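# Slide carrier PC7 into rail tracks 13-18

## Task

Shove carrier PC7 into rail tracks 13 to 18 far enough that the lamp behind those tracks turns on; the carrier has to finish seated down in those tracks and stay there without the robot holding it, and then the gripper must release it and back away.

## Robot and tools

Scene: one robot arm with a two-finger gripper stands at a table. Carrier PC7 lies loose just in front of rail tracks 13-18, its handle pointing at the arm's base. The rails hold tracks 1 to 18, each labelled by a numbered tile in front of it; seen from the base, track 1 is leftmost. A lamp behind tracks 13-18 turns on once the carrier is pushed home. Occasionally an outside force may jerk a held part or nudge a loose object.

Frame: the scene frame has its origin on the table surface directly under the arm's base, +z upward, and +y to the left when facing along +x. The base itself may sit slightly tilted.

Joint order (used in every command row and every per-joint list in results): shoulder, elbow, waist, wrist pitch, wrist yaw, wrist roll. Ignore any other ordering you may see elsewhere.

execute_actions(actions): a list of actions run one after another. Each action is a table of up to 15 rows; each row lasts one control step of 1/30 s, and a short table repeats its final row until 15 steps (0.5 s) are used. A row is 7 numbers in [-1, 1]: six joint values in the order above, then the gripper opening. Joint values are offsets, not poses, counted from the joint angles at the start of that action (for the first action of a call, from the latest reported angles). Scale: 1.0 equals 1.32 rad shoulder, 1.276 elbow, 1.264 waist, 1.83 wrist pitch, 1.686 wrist yaw, 2.022 wrist roll. The opening is absolute: +1 fully open (0.094 m pad gap), -1 closed. Optionally 6 extra numbers from 0 to 1 follow, one per joint in the same order, scaling that joint's stiffness until changed. An empty list just returns state and images.

move(target, speed, blocking): target is one row like above; its offsets are counted from the Joint positions in the most recent result showing them. All joints follow paths finishing together, so the hand travels on a curve; duration 0.5 to 10 s (longer paths are cut off at 10 s). speed is rad/s for the joint travelling farthest, 0.01 to 2, default 0.5. Moves do not slow for obstacles; faster motion or aiming deeper past a contact means a harder hit or push. blocking=false returns after 0.5 s while the arm keeps going; until a result shows the move ended, other moves and actions are refused, so use wait or stop. The result adds a move: line with the ending (done, off_target, moving, held, fault), limits=held or limits=none, and the joint farthest from target.

wait(seconds): 0 to 10; the arm keeps its last command, a running move continues. stop(): brakes a running move; it needs some distance. zoom_image(camera, region): camera is cam_high, cam_low or cam_wrist; region [x0, y0, x1, y1] in image pixels from the top-left, no larger than 504 by 504. finished_scene(scene): ends the current scene (give its number); irreversible, and the goal must already hold steadily.

Joint ranges (rad): shoulder 0.000 to 3.142, elbow 0.000 to 3.019, waist -2.880 to 2.880, wrist pitch -1.693 to 1.571, wrist yaw -1.571 to 1.571, wrist roll -2.094 to 2.094. Real limits may differ by 0.019. Asking more than 0.019 beyond a limit gets the action refused (if the first action, the whole call). Joints pushed to a limit are clipped there, possibly with a "joint sent to its limit" line.

Motion caps: each step, a joint's target stays within a lead of its measured angle (shoulder 0.32, elbow 0.276, waist 0.264, wrist pitch 0.33, wrist yaw 0.186, wrist roll 0.522 rad), and targets are shrunk if they would put the gripper over 70 mm from where it is. Big offsets thus span several actions; finish an incomplete motion with a new command. Very small moves of a few mm may not move the hand.

Sagging: zero offsets can let the arm droop. To hold a pose, in a reply's first call send offsets back to the intended angles, then zeros, extending the aim when a joint lags. "joint command not followed" means a clearance check altered targets (mounts count as arm).

Results: Joint positions and Joint velocities (rad, rad/s, then pad gap in m, m/s), Joint targets (angles being driven toward now), grip_measured (opening on the command scale; may be off by about 1 mm). To grasp, command about 0.03 below grip_measured; pad force tops out near 50-62 N.

Cameras: cam_high and cam_low 672x504, cam_wrist 616x616 fisheye, images in that order; fixed-camera calibrations are given in the scene frame.

Cautions: the arm holds its last command while you think. Holding loads heats motors: MOTOR HOT at 85 °C, and at 100 °C an OVER-TEMPERATURE FAULT drops the arm. Never let anything fall off the table; avoid drops, slips, slams, hard impacts and excessive pushing.

Each tool is called after ">>>" as name(argument=value, ...) on one line, values as JSON.

## Session

>>> execute_actions(actions=[])

Scene clock: 0.00 s.
grip_measured=+1.000
Joint names: [shoulder, elbow, waist, wrist pitch, wrist yaw, wrist roll]
Joint positions: [0.811 0.617 0.669 0.022 1.163 0.083 0.094]
Joint velocities: [ 0.005  0.012 -0.024 -0.012 -0.007 -0.022  0.   ]
Motor temperatures (°C, as the motors report them): [22 20 19 21 20 22]
Joint targets: [0.812 0.641 0.669 0.025 1.163 0.083]
Joint stiffness scale: [1. 1. 1. 1. 1. 1.]

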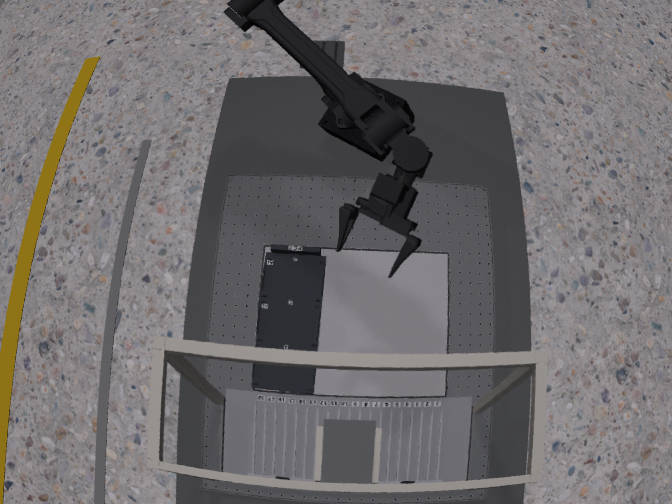

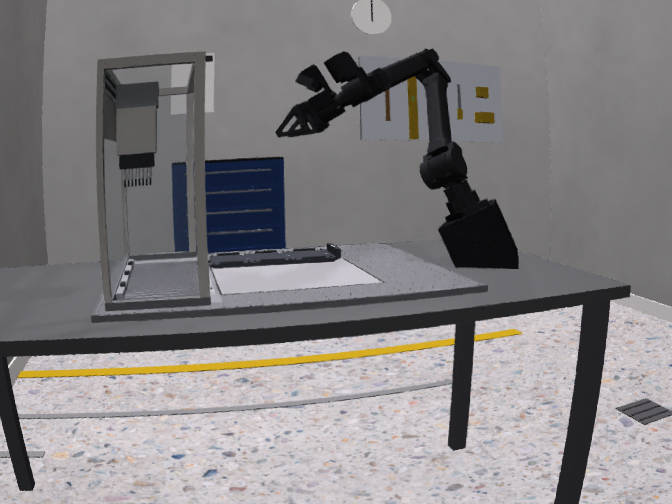

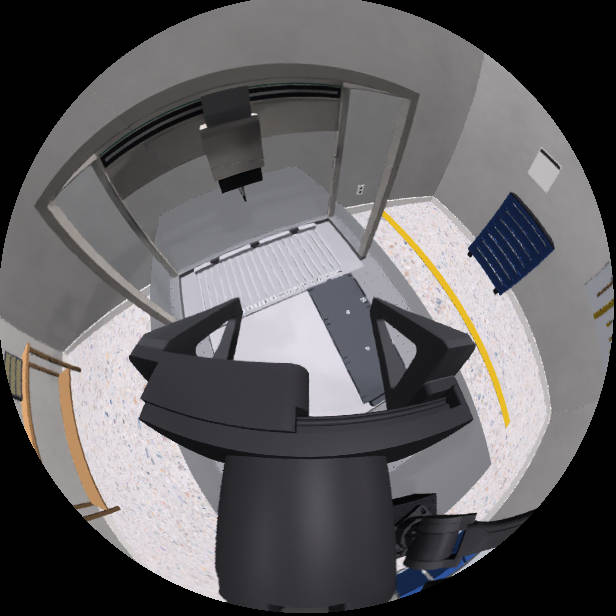

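>>> zoom_image(camera="cam_high", region=[200, 230, 480, 500])

>>> zoom_image(camera="cam_low", region=[80, 30, 560, 330])

Region (200, 230, 480, 500) of cam_high's 672x504 image, scaled by 1.800, with more detail than that image has; it fills the top 486 rows of this view, and the rest is white.

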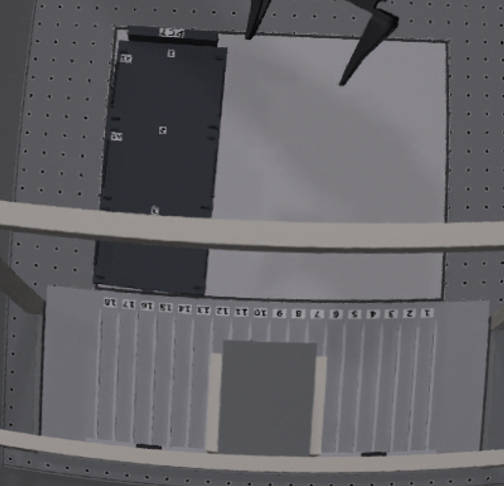

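Region (80, 30, 560, 330) of cam_low's 672x504 image, scaled by 1.050, with more detail than that image has; it fills the top 315 rows of this view, and the rest is white.

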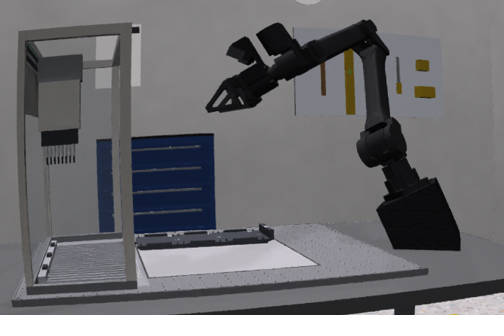

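>>> move(target=[0.4, 0.3, -0.529, 0, -0.69, -0.041, 0.5], speed=0.8)

Scene clock: 6.07 s.
grip_measured=+0.502
Joint names: [shoulder, elbow, waist, wrist pitch, wrist yaw, wrist roll]
Joint positions: [1.33  0.951 0.004 0.022 0.003 0.008 0.071]
Joint velocities: [-0.024 -0.007 -0.015  0.002 -0.037 -0.007  0.001]
Motor temperatures (°C, as the motors report them): [22 22 19 21 20 22]
Joint targets: [1.340 1.000 0.000 0.022 -0.001 0.000]
Joint stiffness scale: [1. 1. 1. 1. 1. 1.]
move: off_target; limits=none; farthest joint: the elbow, 0.049 radians from its target (0.383 radians at the start)

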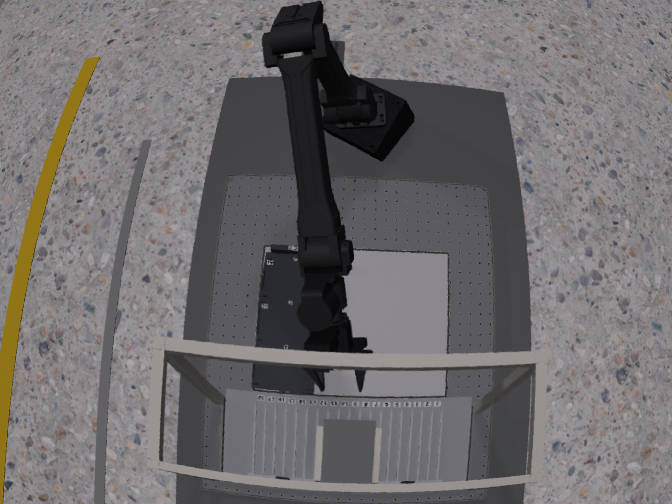

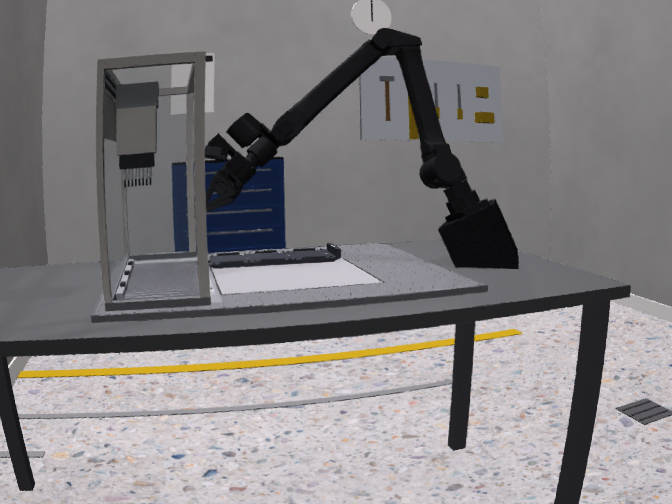

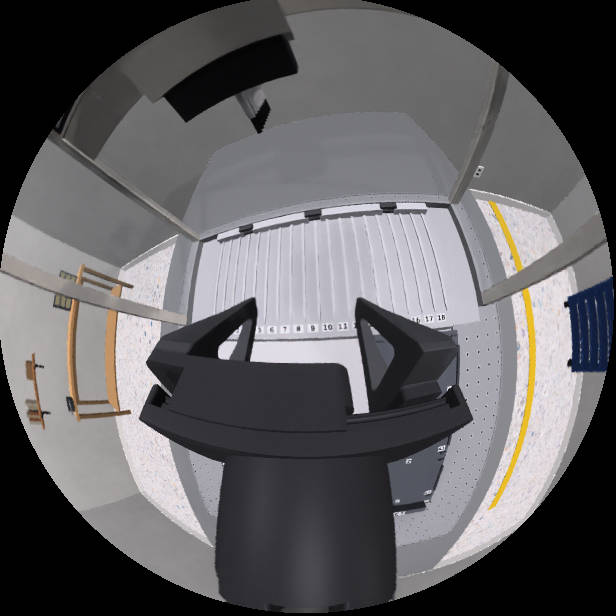

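>>> move(target=[-0.55, -0.46, -0.2, -0.3, 0, 0, 0.5], speed=0.7)

Scene clock: 15.40 s.
grip_measured=+0.502
Joint names: [shoulder, elbow, waist, wrist pitch, wrist yaw, wrist roll]
Joint positions: [ 0.603  0.365 -0.238 -0.512  0.003  0.008  0.071]
Joint velocities: [ 0.005  0.007  0.005  0.002  0.051 -0.022 -0.   ]
Motor temperatures (°C, as the motors report them): [22 23 19 21 20 22]
Joint targets: [0.604 0.364 -0.248 -0.527 0.003 0.008]
Joint stiffness scale: [1. 1. 1. 1. 1. 1.]
move: done; limits=none; farthest joint: the wrist pitch, 0.015 radians from its target (0.549 radians at the start)

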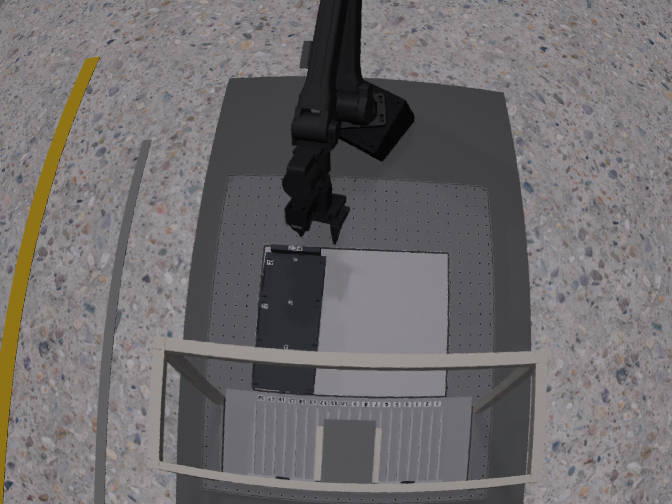

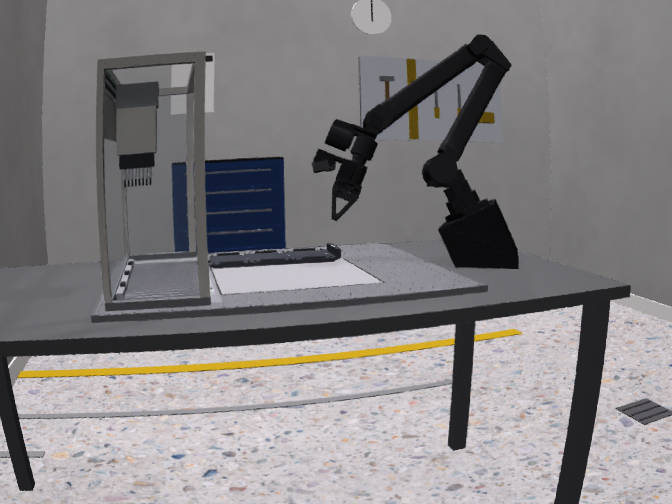

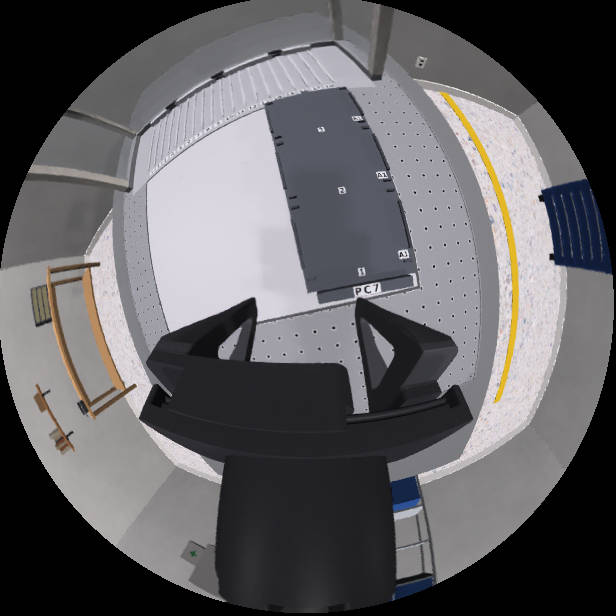

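>>> move(target=[0.12, 0.0, -0.145, 0.015, 0, 0.2, 0.5], speed=0.5)

Scene clock: 21.33 s.
grip_measured=+0.502
Joint names: [shoulder, elbow, waist, wrist pitch, wrist yaw, wrist roll]
Joint positions: [ 0.754  0.365 -0.411 -0.505  0.003  0.404  0.071]
Joint velocities: [-0.015 -0.017 -0.015 -0.017  0.125  0.007  0.   ]
Motor temperatures (°C, as the motors report them): [22 23 19 21 20 22]
Joint targets: [0.762 0.365 -0.422 -0.484 0.003 0.412]
Joint stiffness scale: [1. 1. 1. 1. 1. 1.]
move: done; limits=none; farthest joint: the wrist pitch, 0.020 radians from its target (0.027 radians at the start)

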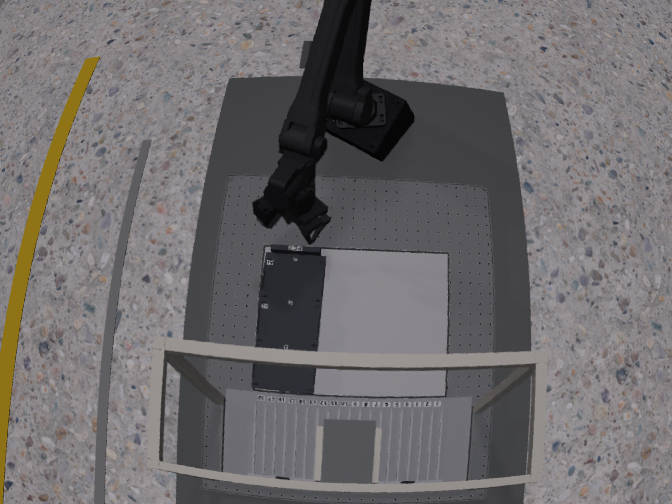

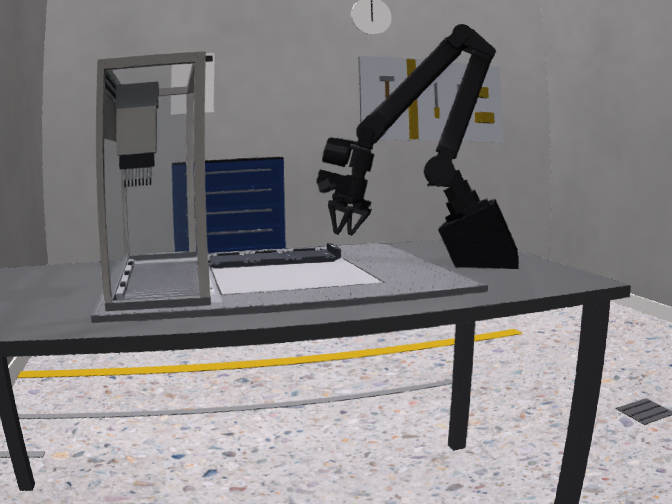

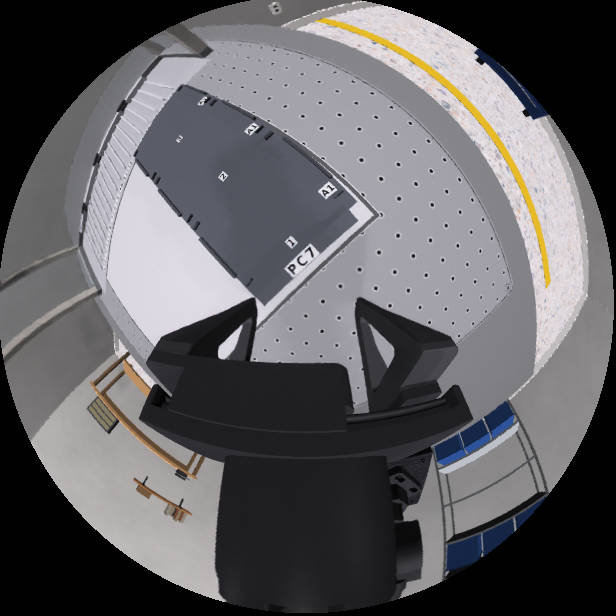

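>>> move(target=[0.06, 0.0, -0.008, 0.0, 0, -0.365, 0.5], speed=0.7)

>>> zoom_image(camera="cam_low", region=[280, 190, 420, 290])

>>> zoom_image(camera="cam_high", region=[230, 360, 350, 490])

Scene clock: 23.93 s.
grip_measured=+0.502
Joint names: [shoulder, elbow, waist, wrist pitch, wrist yaw, wrist roll]
Joint positions: [ 0.823  0.365 -0.411 -0.505  0.003 -0.326  0.071]
Joint velocities: [ 0.015 -0.017  0.005  0.002 -0.037 -0.037  0.   ]
Motor temperatures (°C, as the motors report them): [22 23 19 21 20 22]
Joint targets: [0.833 0.365 -0.421 -0.505 0.003 -0.334]
Joint stiffness scale: [1. 1. 1. 1. 1. 1.]
move: done; limits=none; farthest joint: the waist, 0.010 radians from its target (0.010 radians at the start)

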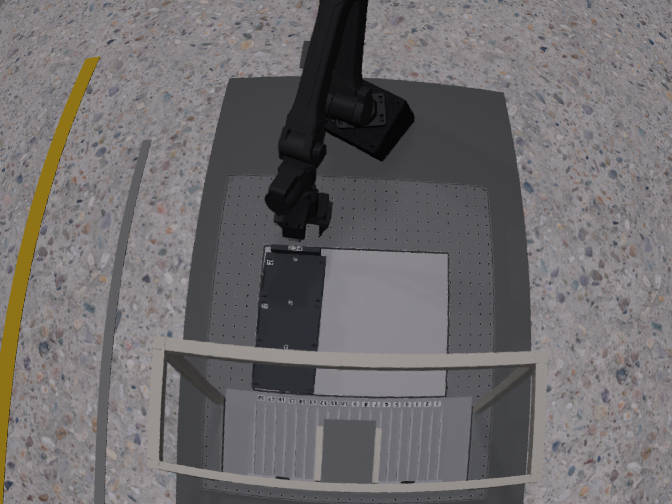

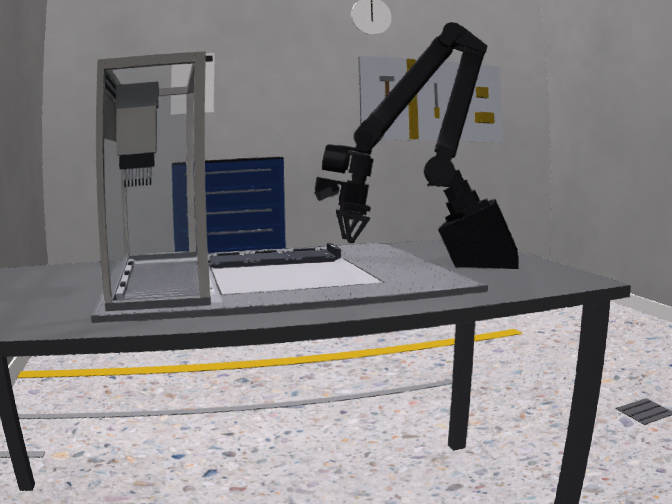

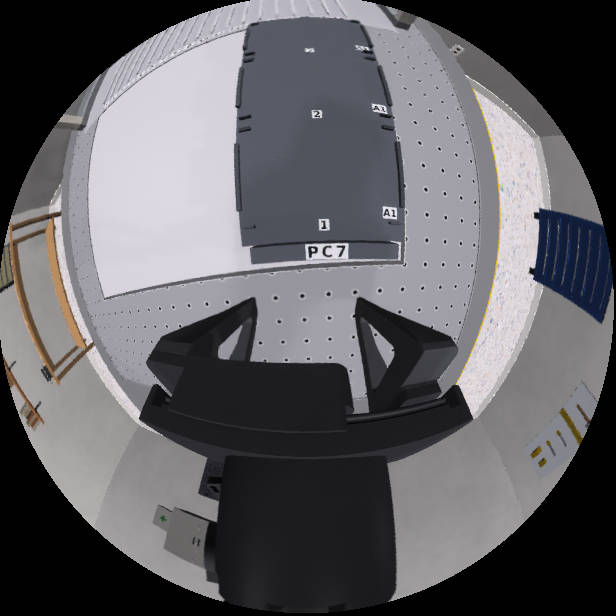

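Region (280, 190, 420, 290) of cam_low's 672x504 image, scaled by 3.600, with more detail than that image has; it fills the top 360 rows of this view, and the rest is white.

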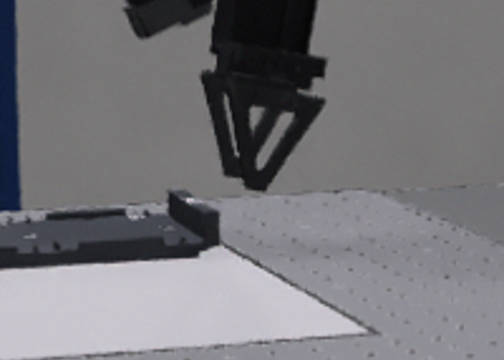

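Region (230, 360, 350, 490) of cam_high's 672x504 image, scaled by 3.877, with more detail than that image has; it fills the left 465 columns of this view, and the rest is white.

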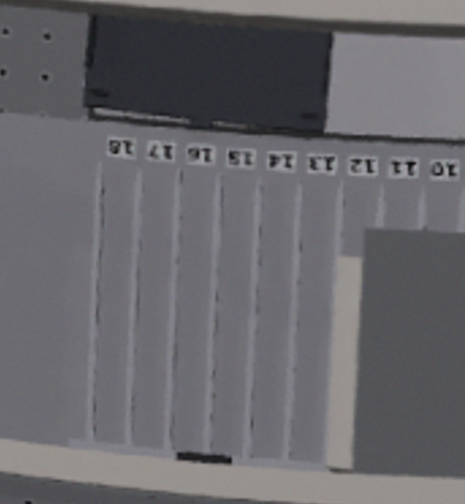

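>>> move(target=[0.117, 0.041, -0.071, 0.077, 0, -0.078, 0.5], speed=0.25)

>>> zoom_image(camera="cam_low", region=[280, 190, 420, 290])

Scene clock: 31.57 s.
grip_measured=+0.502
Joint names: [shoulder, elbow, waist, wrist pitch, wrist yaw, wrist roll]
Joint positions: [ 0.969  0.383 -0.49  -0.383  0.003 -0.476  0.071]
Joint velocities: [ 0.005  0.012 -0.005 -0.022  0.022 -0.022 -0.   ]
Motor temperatures (°C, as the motors report them): [22 22 19 21 20 22]
Joint targets: [0.977 0.417 -0.501 -0.364 0.003 -0.484]
Joint stiffness scale: [1. 1. 1. 1. 1. 1.]
move: off_target; limits=none; farthest joint: the elbow, 0.035 radians from its target (0.053 radians at the start)

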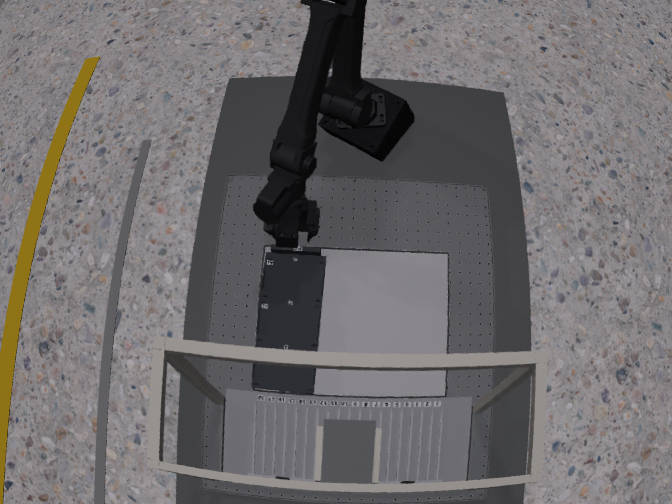

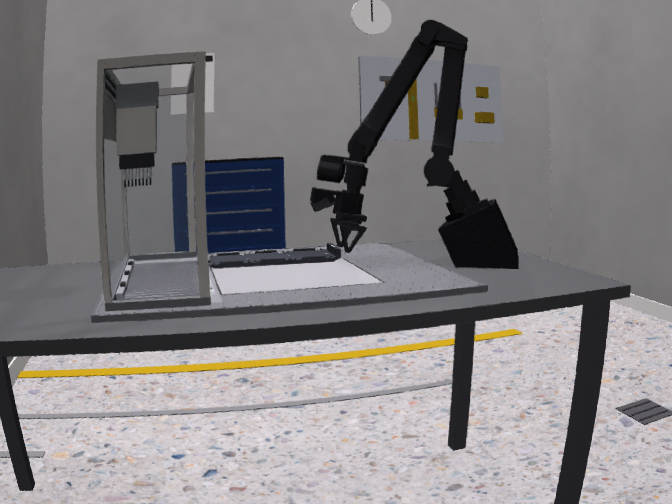

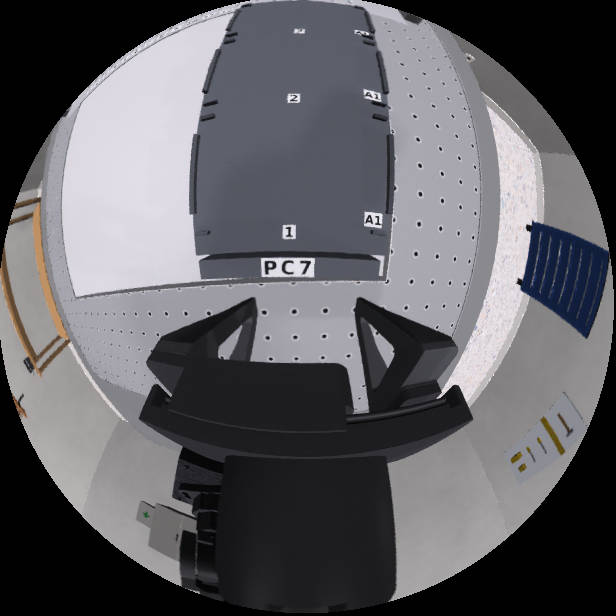

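Region (280, 190, 420, 290) of cam_low's 672x504 image, scaled by 3.600, with more detail than that image has; it fills the top 360 rows of this view, and the rest is white.

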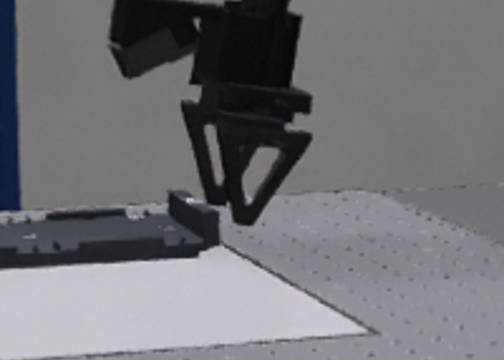

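>>> execute_actions(actions=[[[0.009,0.030,0.009,0.011,0,-0.004,0.5],[0.009,0.030,0.009,0.011,0,-0.004,0.5],[0.013,0.033,0.011,0.011,0,-0.004,0.5],[0.013,0.033,0.011,0.011,0,-0.004,0.5],[0.016,0.036,0.012,0.012,0,-0.004,0.5],[0.016,0.036,0.012,0.012,0,-0.004,0.5],[0.019,0.039,0.014,0.012,0,-0.004,0.5],[0.019,0.039,0.014,0.012,0,-0.004,0.5],[0.023,0.042,0.015,0.012,0,-0.004,0.5],[0.023,0.042,0.015,0.012,0,-0.004,0.5],[0.026,0.045,0.016,0.013,0,-0.004,0.5],[0.026,0.045,0.016,0.013,0,-0.004,0.5],[0.0295,0.048,0.018,0.0134,0,-0.004,0.5]],[[0.009,0.030,0.009,0.011,0,-0.004,0.5],[0.009,0.030,0.009,0.011,0,-0.004,0.5],[0.013,0.033,0.011,0.011,0,-0.004,0.5],[0.013,0.033,0.011,0.011,0,-0.004,0.5],[0.016,0.036,0.012,0.012,0,-0.004,0.5],[0.016,0.036,0.012,0.012,0,-0.004,0.5],[0.019,0.039,0.014,0.012,0,-0.004,0.5],[0.019,0.039,0.014,0.012,0,-0.004,0.5],[0.023,0.042,0.015,0.012,0,-0.004,0.5],[0.023,0.042,0.015,0.012,0,-0.004,0.5],[0.026,0.045,0.016,0.013,0,-0.004,0.5],[0.026,0.045,0.016,0.013,0,-0.004,0.5],[0.0295,0.048,0.018,0.0134,0,-0.004,0.5]]])

>>> wait(seconds=0.3)

>>> zoom_image(camera="cam_low", region=[280, 190, 420, 290])

Scene clock: 35.70 s.
grip_measured=+0.502
Joint names: [shoulder, elbow, waist, wrist pitch, wrist yaw, wrist roll]
Joint positions: [ 1.02   0.42  -0.477 -0.378  0.004 -0.477  0.071]
Joint velocities: [ 0.044  0.002 -0.015 -0.017 -0.007 -0.022 -0.   ]
Motor temperatures (°C, as the motors report them): [22 22 19 21 20 22]
Joint targets: [1.034 0.468 -0.458 -0.354 0.004 -0.485]
Joint stiffness scale: [1. 1. 1. 1. 1. 1.]

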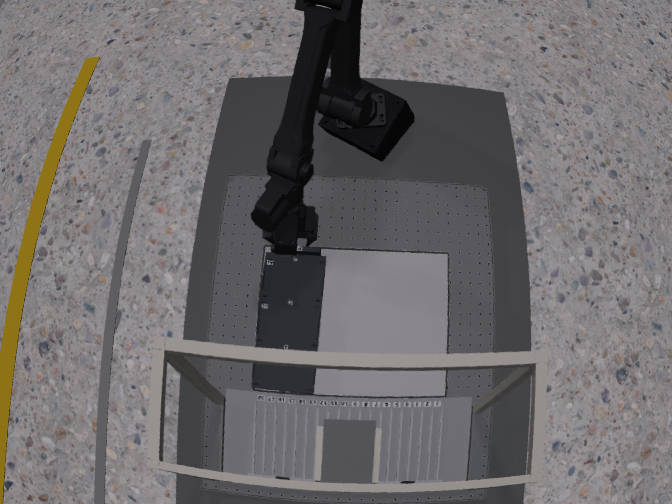

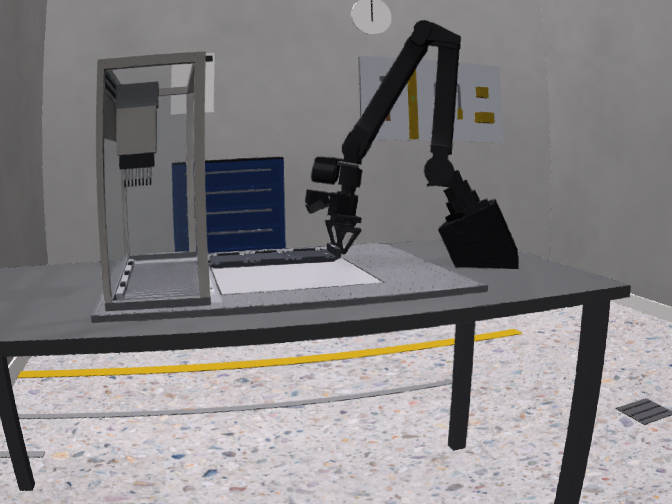

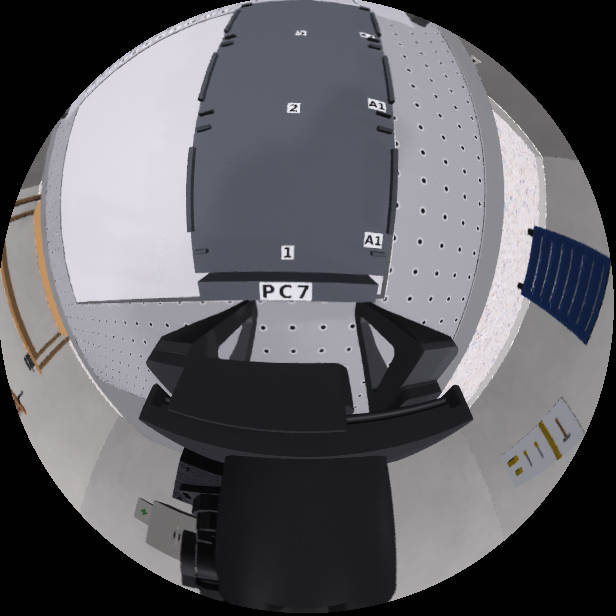

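Scene clock: 36.00 s.
grip_measured=+0.502
Joint names: [shoulder, elbow, waist, wrist pitch, wrist yaw, wrist roll]
Joint positions: [ 1.022  0.42  -0.477 -0.378  0.004 -0.477  0.071]
Joint velocities: [-0.005 -0.002  0.005  0.002 -0.037 -0.066  0.001]
Motor temperatures (°C, as the motors report them): [22 22 19 21 20 22]
Joint targets: [1.034 0.468 -0.458 -0.354 0.004 -0.485]
Joint stiffness scale: [1. 1. 1. 1. 1. 1.]
wait: 0.30 s; at rest by 0.20 s

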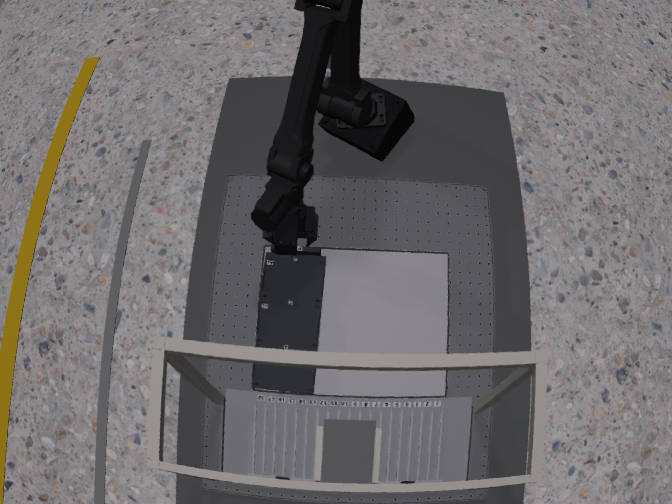

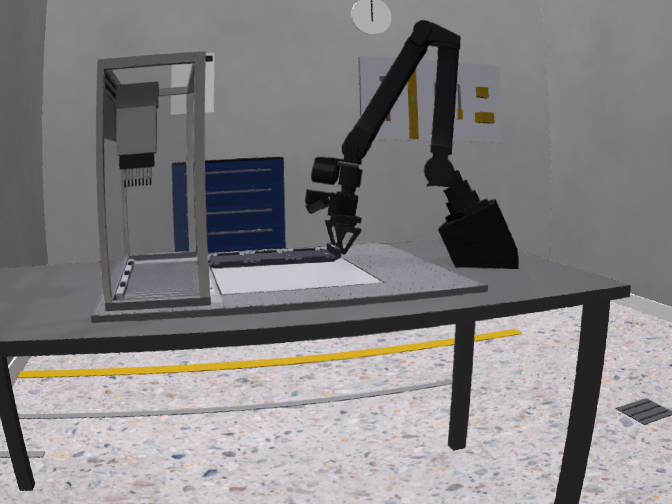

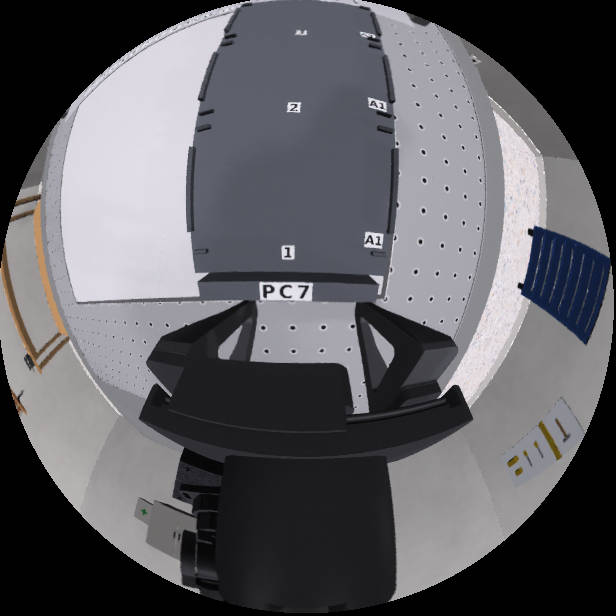

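Region (280, 190, 420, 290) of cam_low's 672x504 image, scaled by 3.600, with more detail than that image has; it fills the top 360 rows of this view, and the rest is white.

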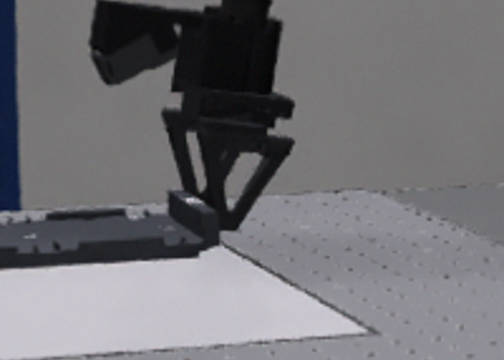

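>>> execute_actions(actions=[[[0.009,0.041,0.015,0.014,0,-0.008,0.5],[0.009,0.044,0.015,0.015,0,-0.012,0.5],[0.009,0.047,0.016,0.015,0,-0.016,0.5],[0.011,0.050,0.017,0.016,0,-0.020,0.5],[0.013,0.052,0.018,0.016,0,-0.022,0.5],[0.015,0.055,0.019,0.017,0,-0.025,0.5],[0.017,0.057,0.020,0.017,0,-0.025,0.5],[0.019,0.060,0.020,0.018,0,-0.025,0.5],[0.021,0.063,0.021,0.018,0,-0.025,0.5],[0.023,0.066,0.022,0.019,0,-0.025,0.5],[0.024,0.069,0.023,0.019,0,-0.025,0.5]]])

>>> zoom_image(camera="cam_high", region=[230, 360, 350, 490])

>>> zoom_image(camera="cam_low", region=[280, 190, 420, 290])

Scene clock: 39.27 s.
grip_measured=+0.502
Joint names: [shoulder, elbow, waist, wrist pitch, wrist yaw, wrist roll]
Joint positions: [ 1.046  0.459 -0.466 -0.374  0.006 -0.51   0.071]
Joint velocities: [-0.005  0.022  0.015  0.022  0.007 -0.066  0.001]
Motor temperatures (°C, as the motors report them): [22 23 19 21 20 22]
Joint targets: [1.054 0.508 -0.448 -0.343 0.004 -0.528]
Joint stiffness scale: [1. 1. 1. 1. 1. 1.]

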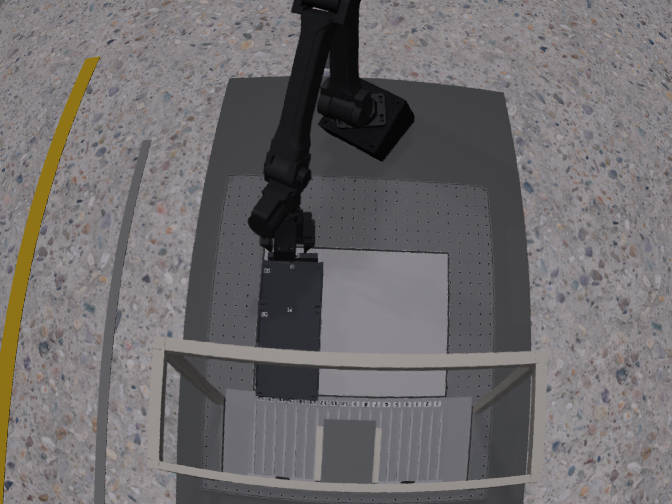

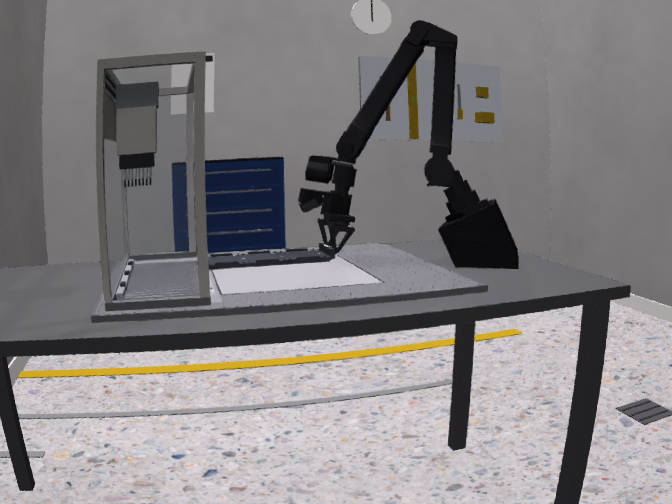

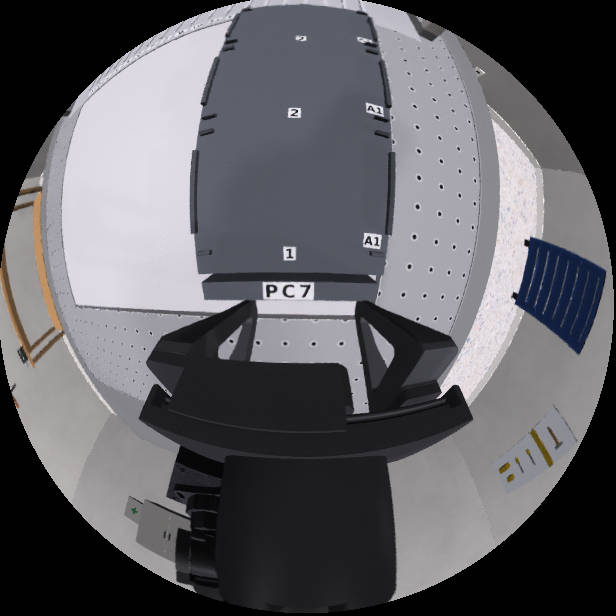

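Region (230, 360, 350, 490) of cam_high's 672x504 image, scaled by 3.877, with more detail than that image has; it fills the left 465 columns of this view, and the rest is white.

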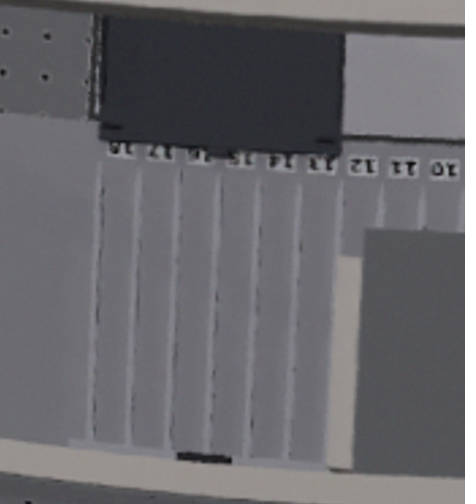

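Region (280, 190, 420, 290) of cam_low's 672x504 image, scaled by 3.600, with more detail than that image has; it fills the top 360 rows of this view, and the rest is white.

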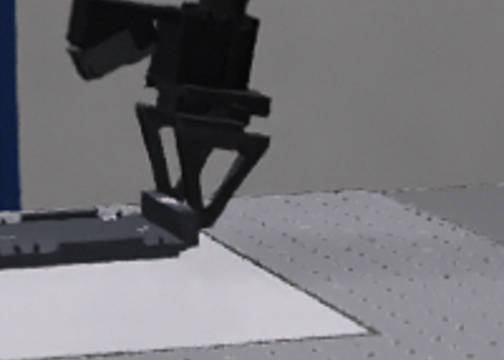

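>>> execute_actions(actions=[[[0.010,0.041,0.016,0.017,0,-0.004,0.5],[0.014,0.044,0.018,0.018,0,0,0.5],[0.018,0.047,0.019,0.018,0,0.002,0.5],[0.022,0.051,0.021,0.019,0,0.004,0.5],[0.026,0.054,0.023,0.019,0,0.005,0.5],[0.030,0.057,0.024,0.020,0,0.007,0.5],[0.034,0.060,0.026,0.020,0,0.008,0.5],[0.038,0.063,0.028,0.021,0,0.010,0.5],[0.042,0.067,0.029,0.021,0,0.011,0.5],[0.046,0.070,0.031,0.022,0,0.013,0.5],[0.049,0.073,0.033,0.023,0,0.014,0.5],[0.052,0.076,0.034,0.023,0,0.016,0.5],[0.055,0.079,0.036,0.024,0,0.017,0.5]]])

>>> wait(seconds=0.2)

>>> zoom_image(camera="cam_high", region=[230, 360, 350, 490])

>>> zoom_image(camera="cam_low", region=[180, 190, 380, 290])

Scene clock: 42.30 s.
grip_measured=+0.502
Joint names: [shoulder, elbow, waist, wrist pitch, wrist yaw, wrist roll]
Joint positions: [ 1.104  0.501 -0.443 -0.367  0.013 -0.489  0.071]
Joint velocities: [ 0.054  0.002 -0.015  0.012  0.037  0.022 -0.   ]
Motor temperatures (°C, as the motors report them): [22 23 19 21 20 22]
Joint targets: [1.118 0.559 -0.421 -0.330 0.006 -0.475]
Joint stiffness scale: [1. 1. 1. 1. 1. 1.]

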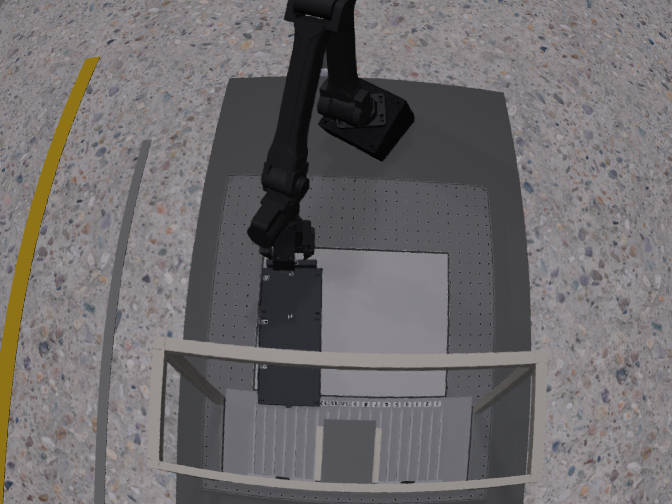

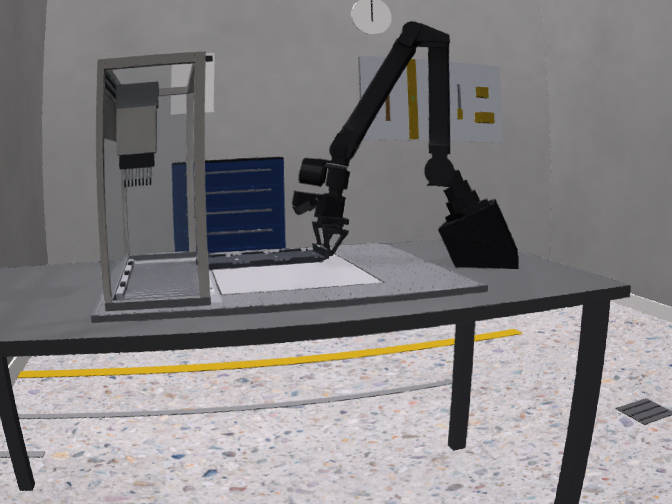

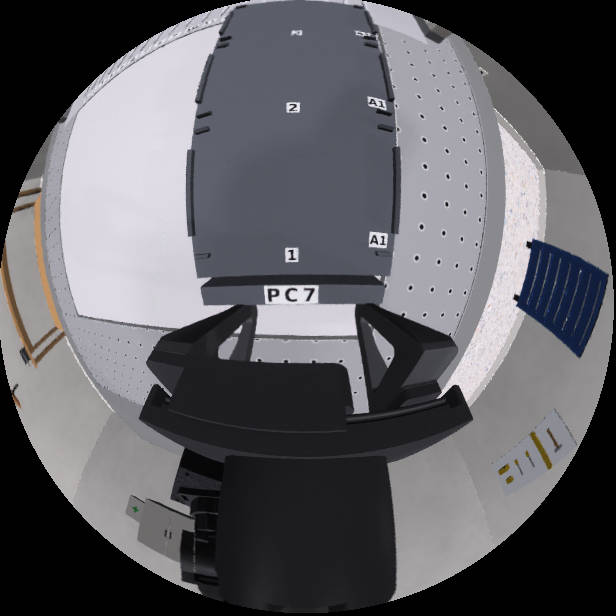

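Scene clock: 42.50 s.
grip_measured=+0.502
Joint names: [shoulder, elbow, waist, wrist pitch, wrist yaw, wrist roll]
Joint positions: [ 1.107  0.501 -0.443 -0.367  0.013 -0.488  0.071]
Joint velocities: [ 0.005 -0.002 -0.005 -0.007  0.051 -0.022  0.   ]
Motor temperatures (°C, as the motors report them): [22 23 19 21 20 22]
Joint targets: [1.118 0.559 -0.421 -0.330 0.006 -0.476]
Joint stiffness scale: [1. 1. 1. 1. 1. 1.]
wait: 0.20 s; no rest

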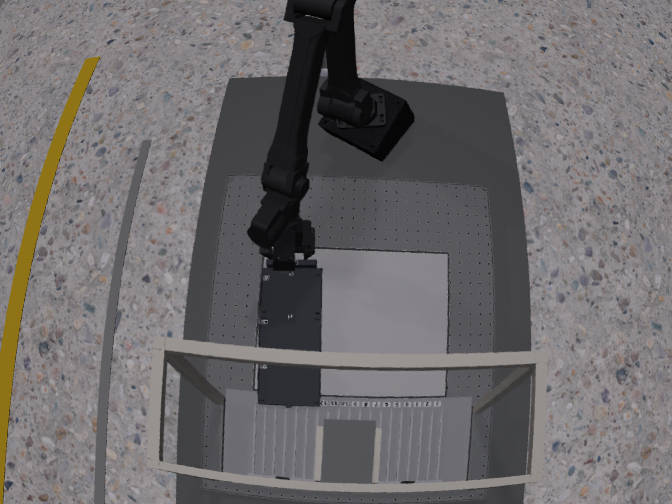

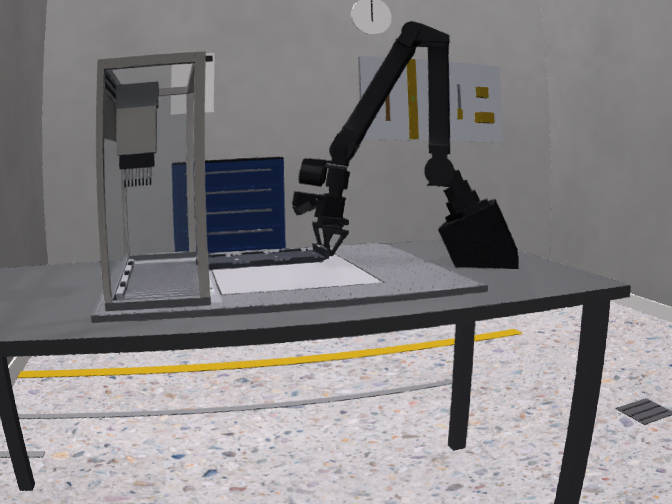

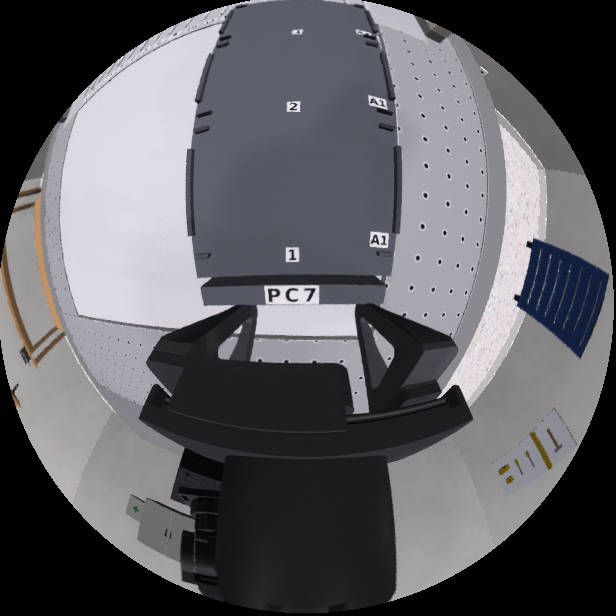

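Region (230, 360, 350, 490) of cam_high's 672x504 image, scaled by 3.877, with more detail than that image has; it fills the left 465 columns of this view, and the rest is white.

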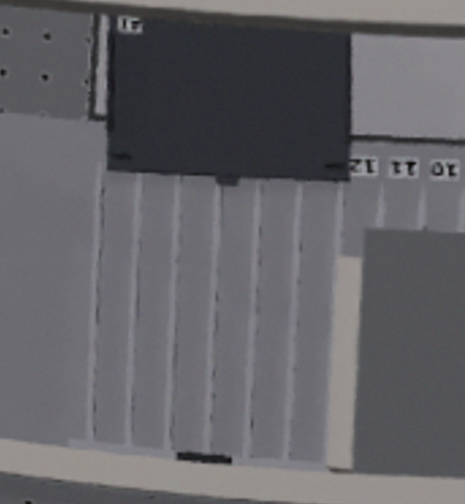

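Region (180, 190, 380, 290) of cam_low's 672x504 image, scaled by 2.520, with more detail than that image has.

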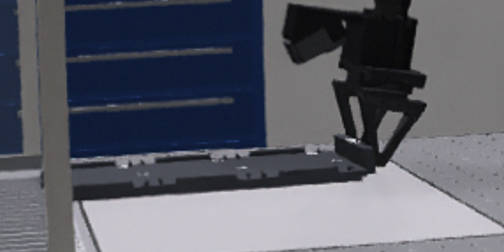

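>>> execute_actions(actions=[[[0.006,0.046,0.019,0.020,-0.006,0.012,0.5],[0.006,0.047,0.020,0.020,-0.006,0.018,0.5],[0.006,0.048,0.022,0.020,-0.006,0.024,0.5],[0.006,0.049,0.023,0.020,-0.006,0.030,0.5],[0.006,0.050,0.025,0.020,-0.006,0.036,0.5],[0.006,0.051,0.026,0.020,-0.006,0.042,0.5],[0.006,0.052,0.028,0.020,-0.006,0.048,0.5],[0.006,0.053,0.029,0.020,-0.006,0.054,0.5],[0.006,0.054,0.031,0.020,-0.006,0.060,0.5],[0.006,0.055,0.033,0.020,-0.006,0.065,0.5]]])

>>> zoom_image(camera="cam_high", region=[230, 360, 350, 490])

Scene clock: 44.57 s.
grip_measured=+0.502
Joint names: [shoulder, elbow, waist, wrist pitch, wrist yaw, wrist roll]
Joint positions: [ 1.108  0.501 -0.429 -0.368  0.013 -0.417  0.071]
Joint velocities: [-0.015  0.002 -0.015 -0.022 -0.051  0.081 -0.001]
Motor temperatures (°C, as the motors report them): [22 23 19 21 20 22]
Joint targets: [1.115 0.571 -0.401 -0.330 0.003 -0.356]
Joint stiffness scale: [1. 1. 1. 1. 1. 1.]

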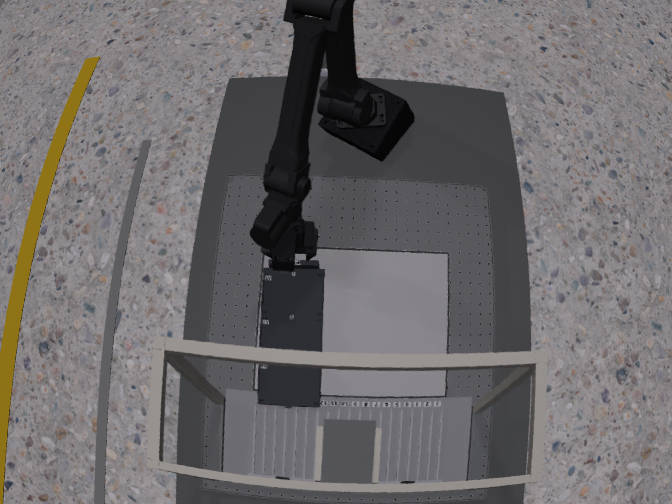

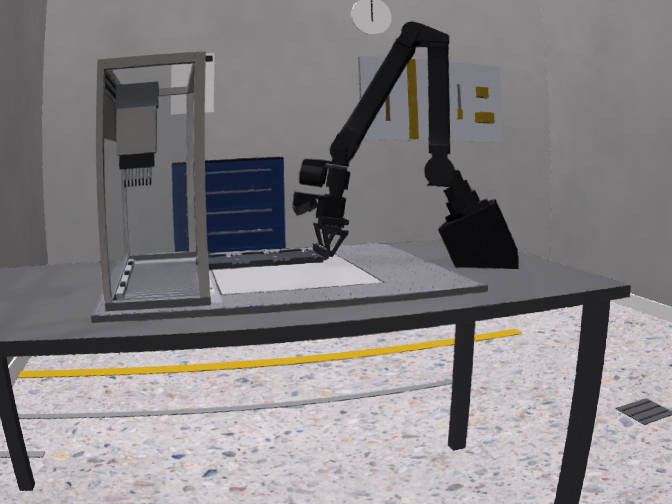

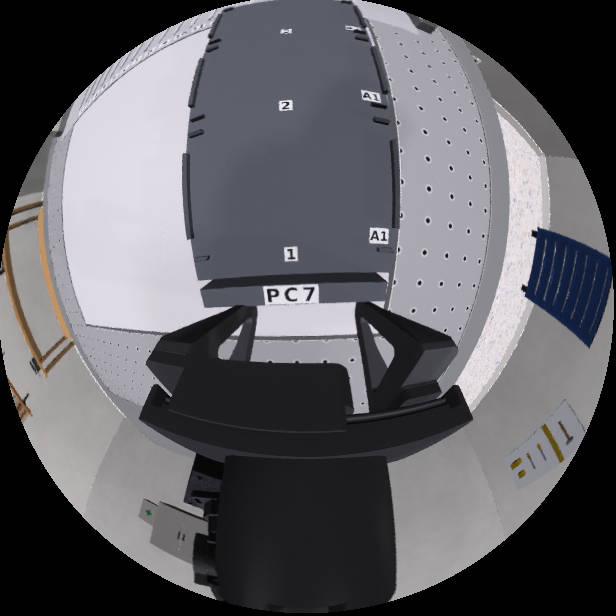

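Region (230, 360, 350, 490) of cam_high's 672x504 image, scaled by 3.877, with more detail than that image has; it fills the left 465 columns of this view, and the rest is white.

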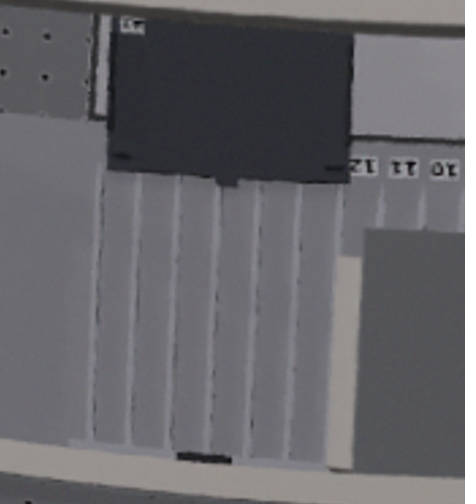

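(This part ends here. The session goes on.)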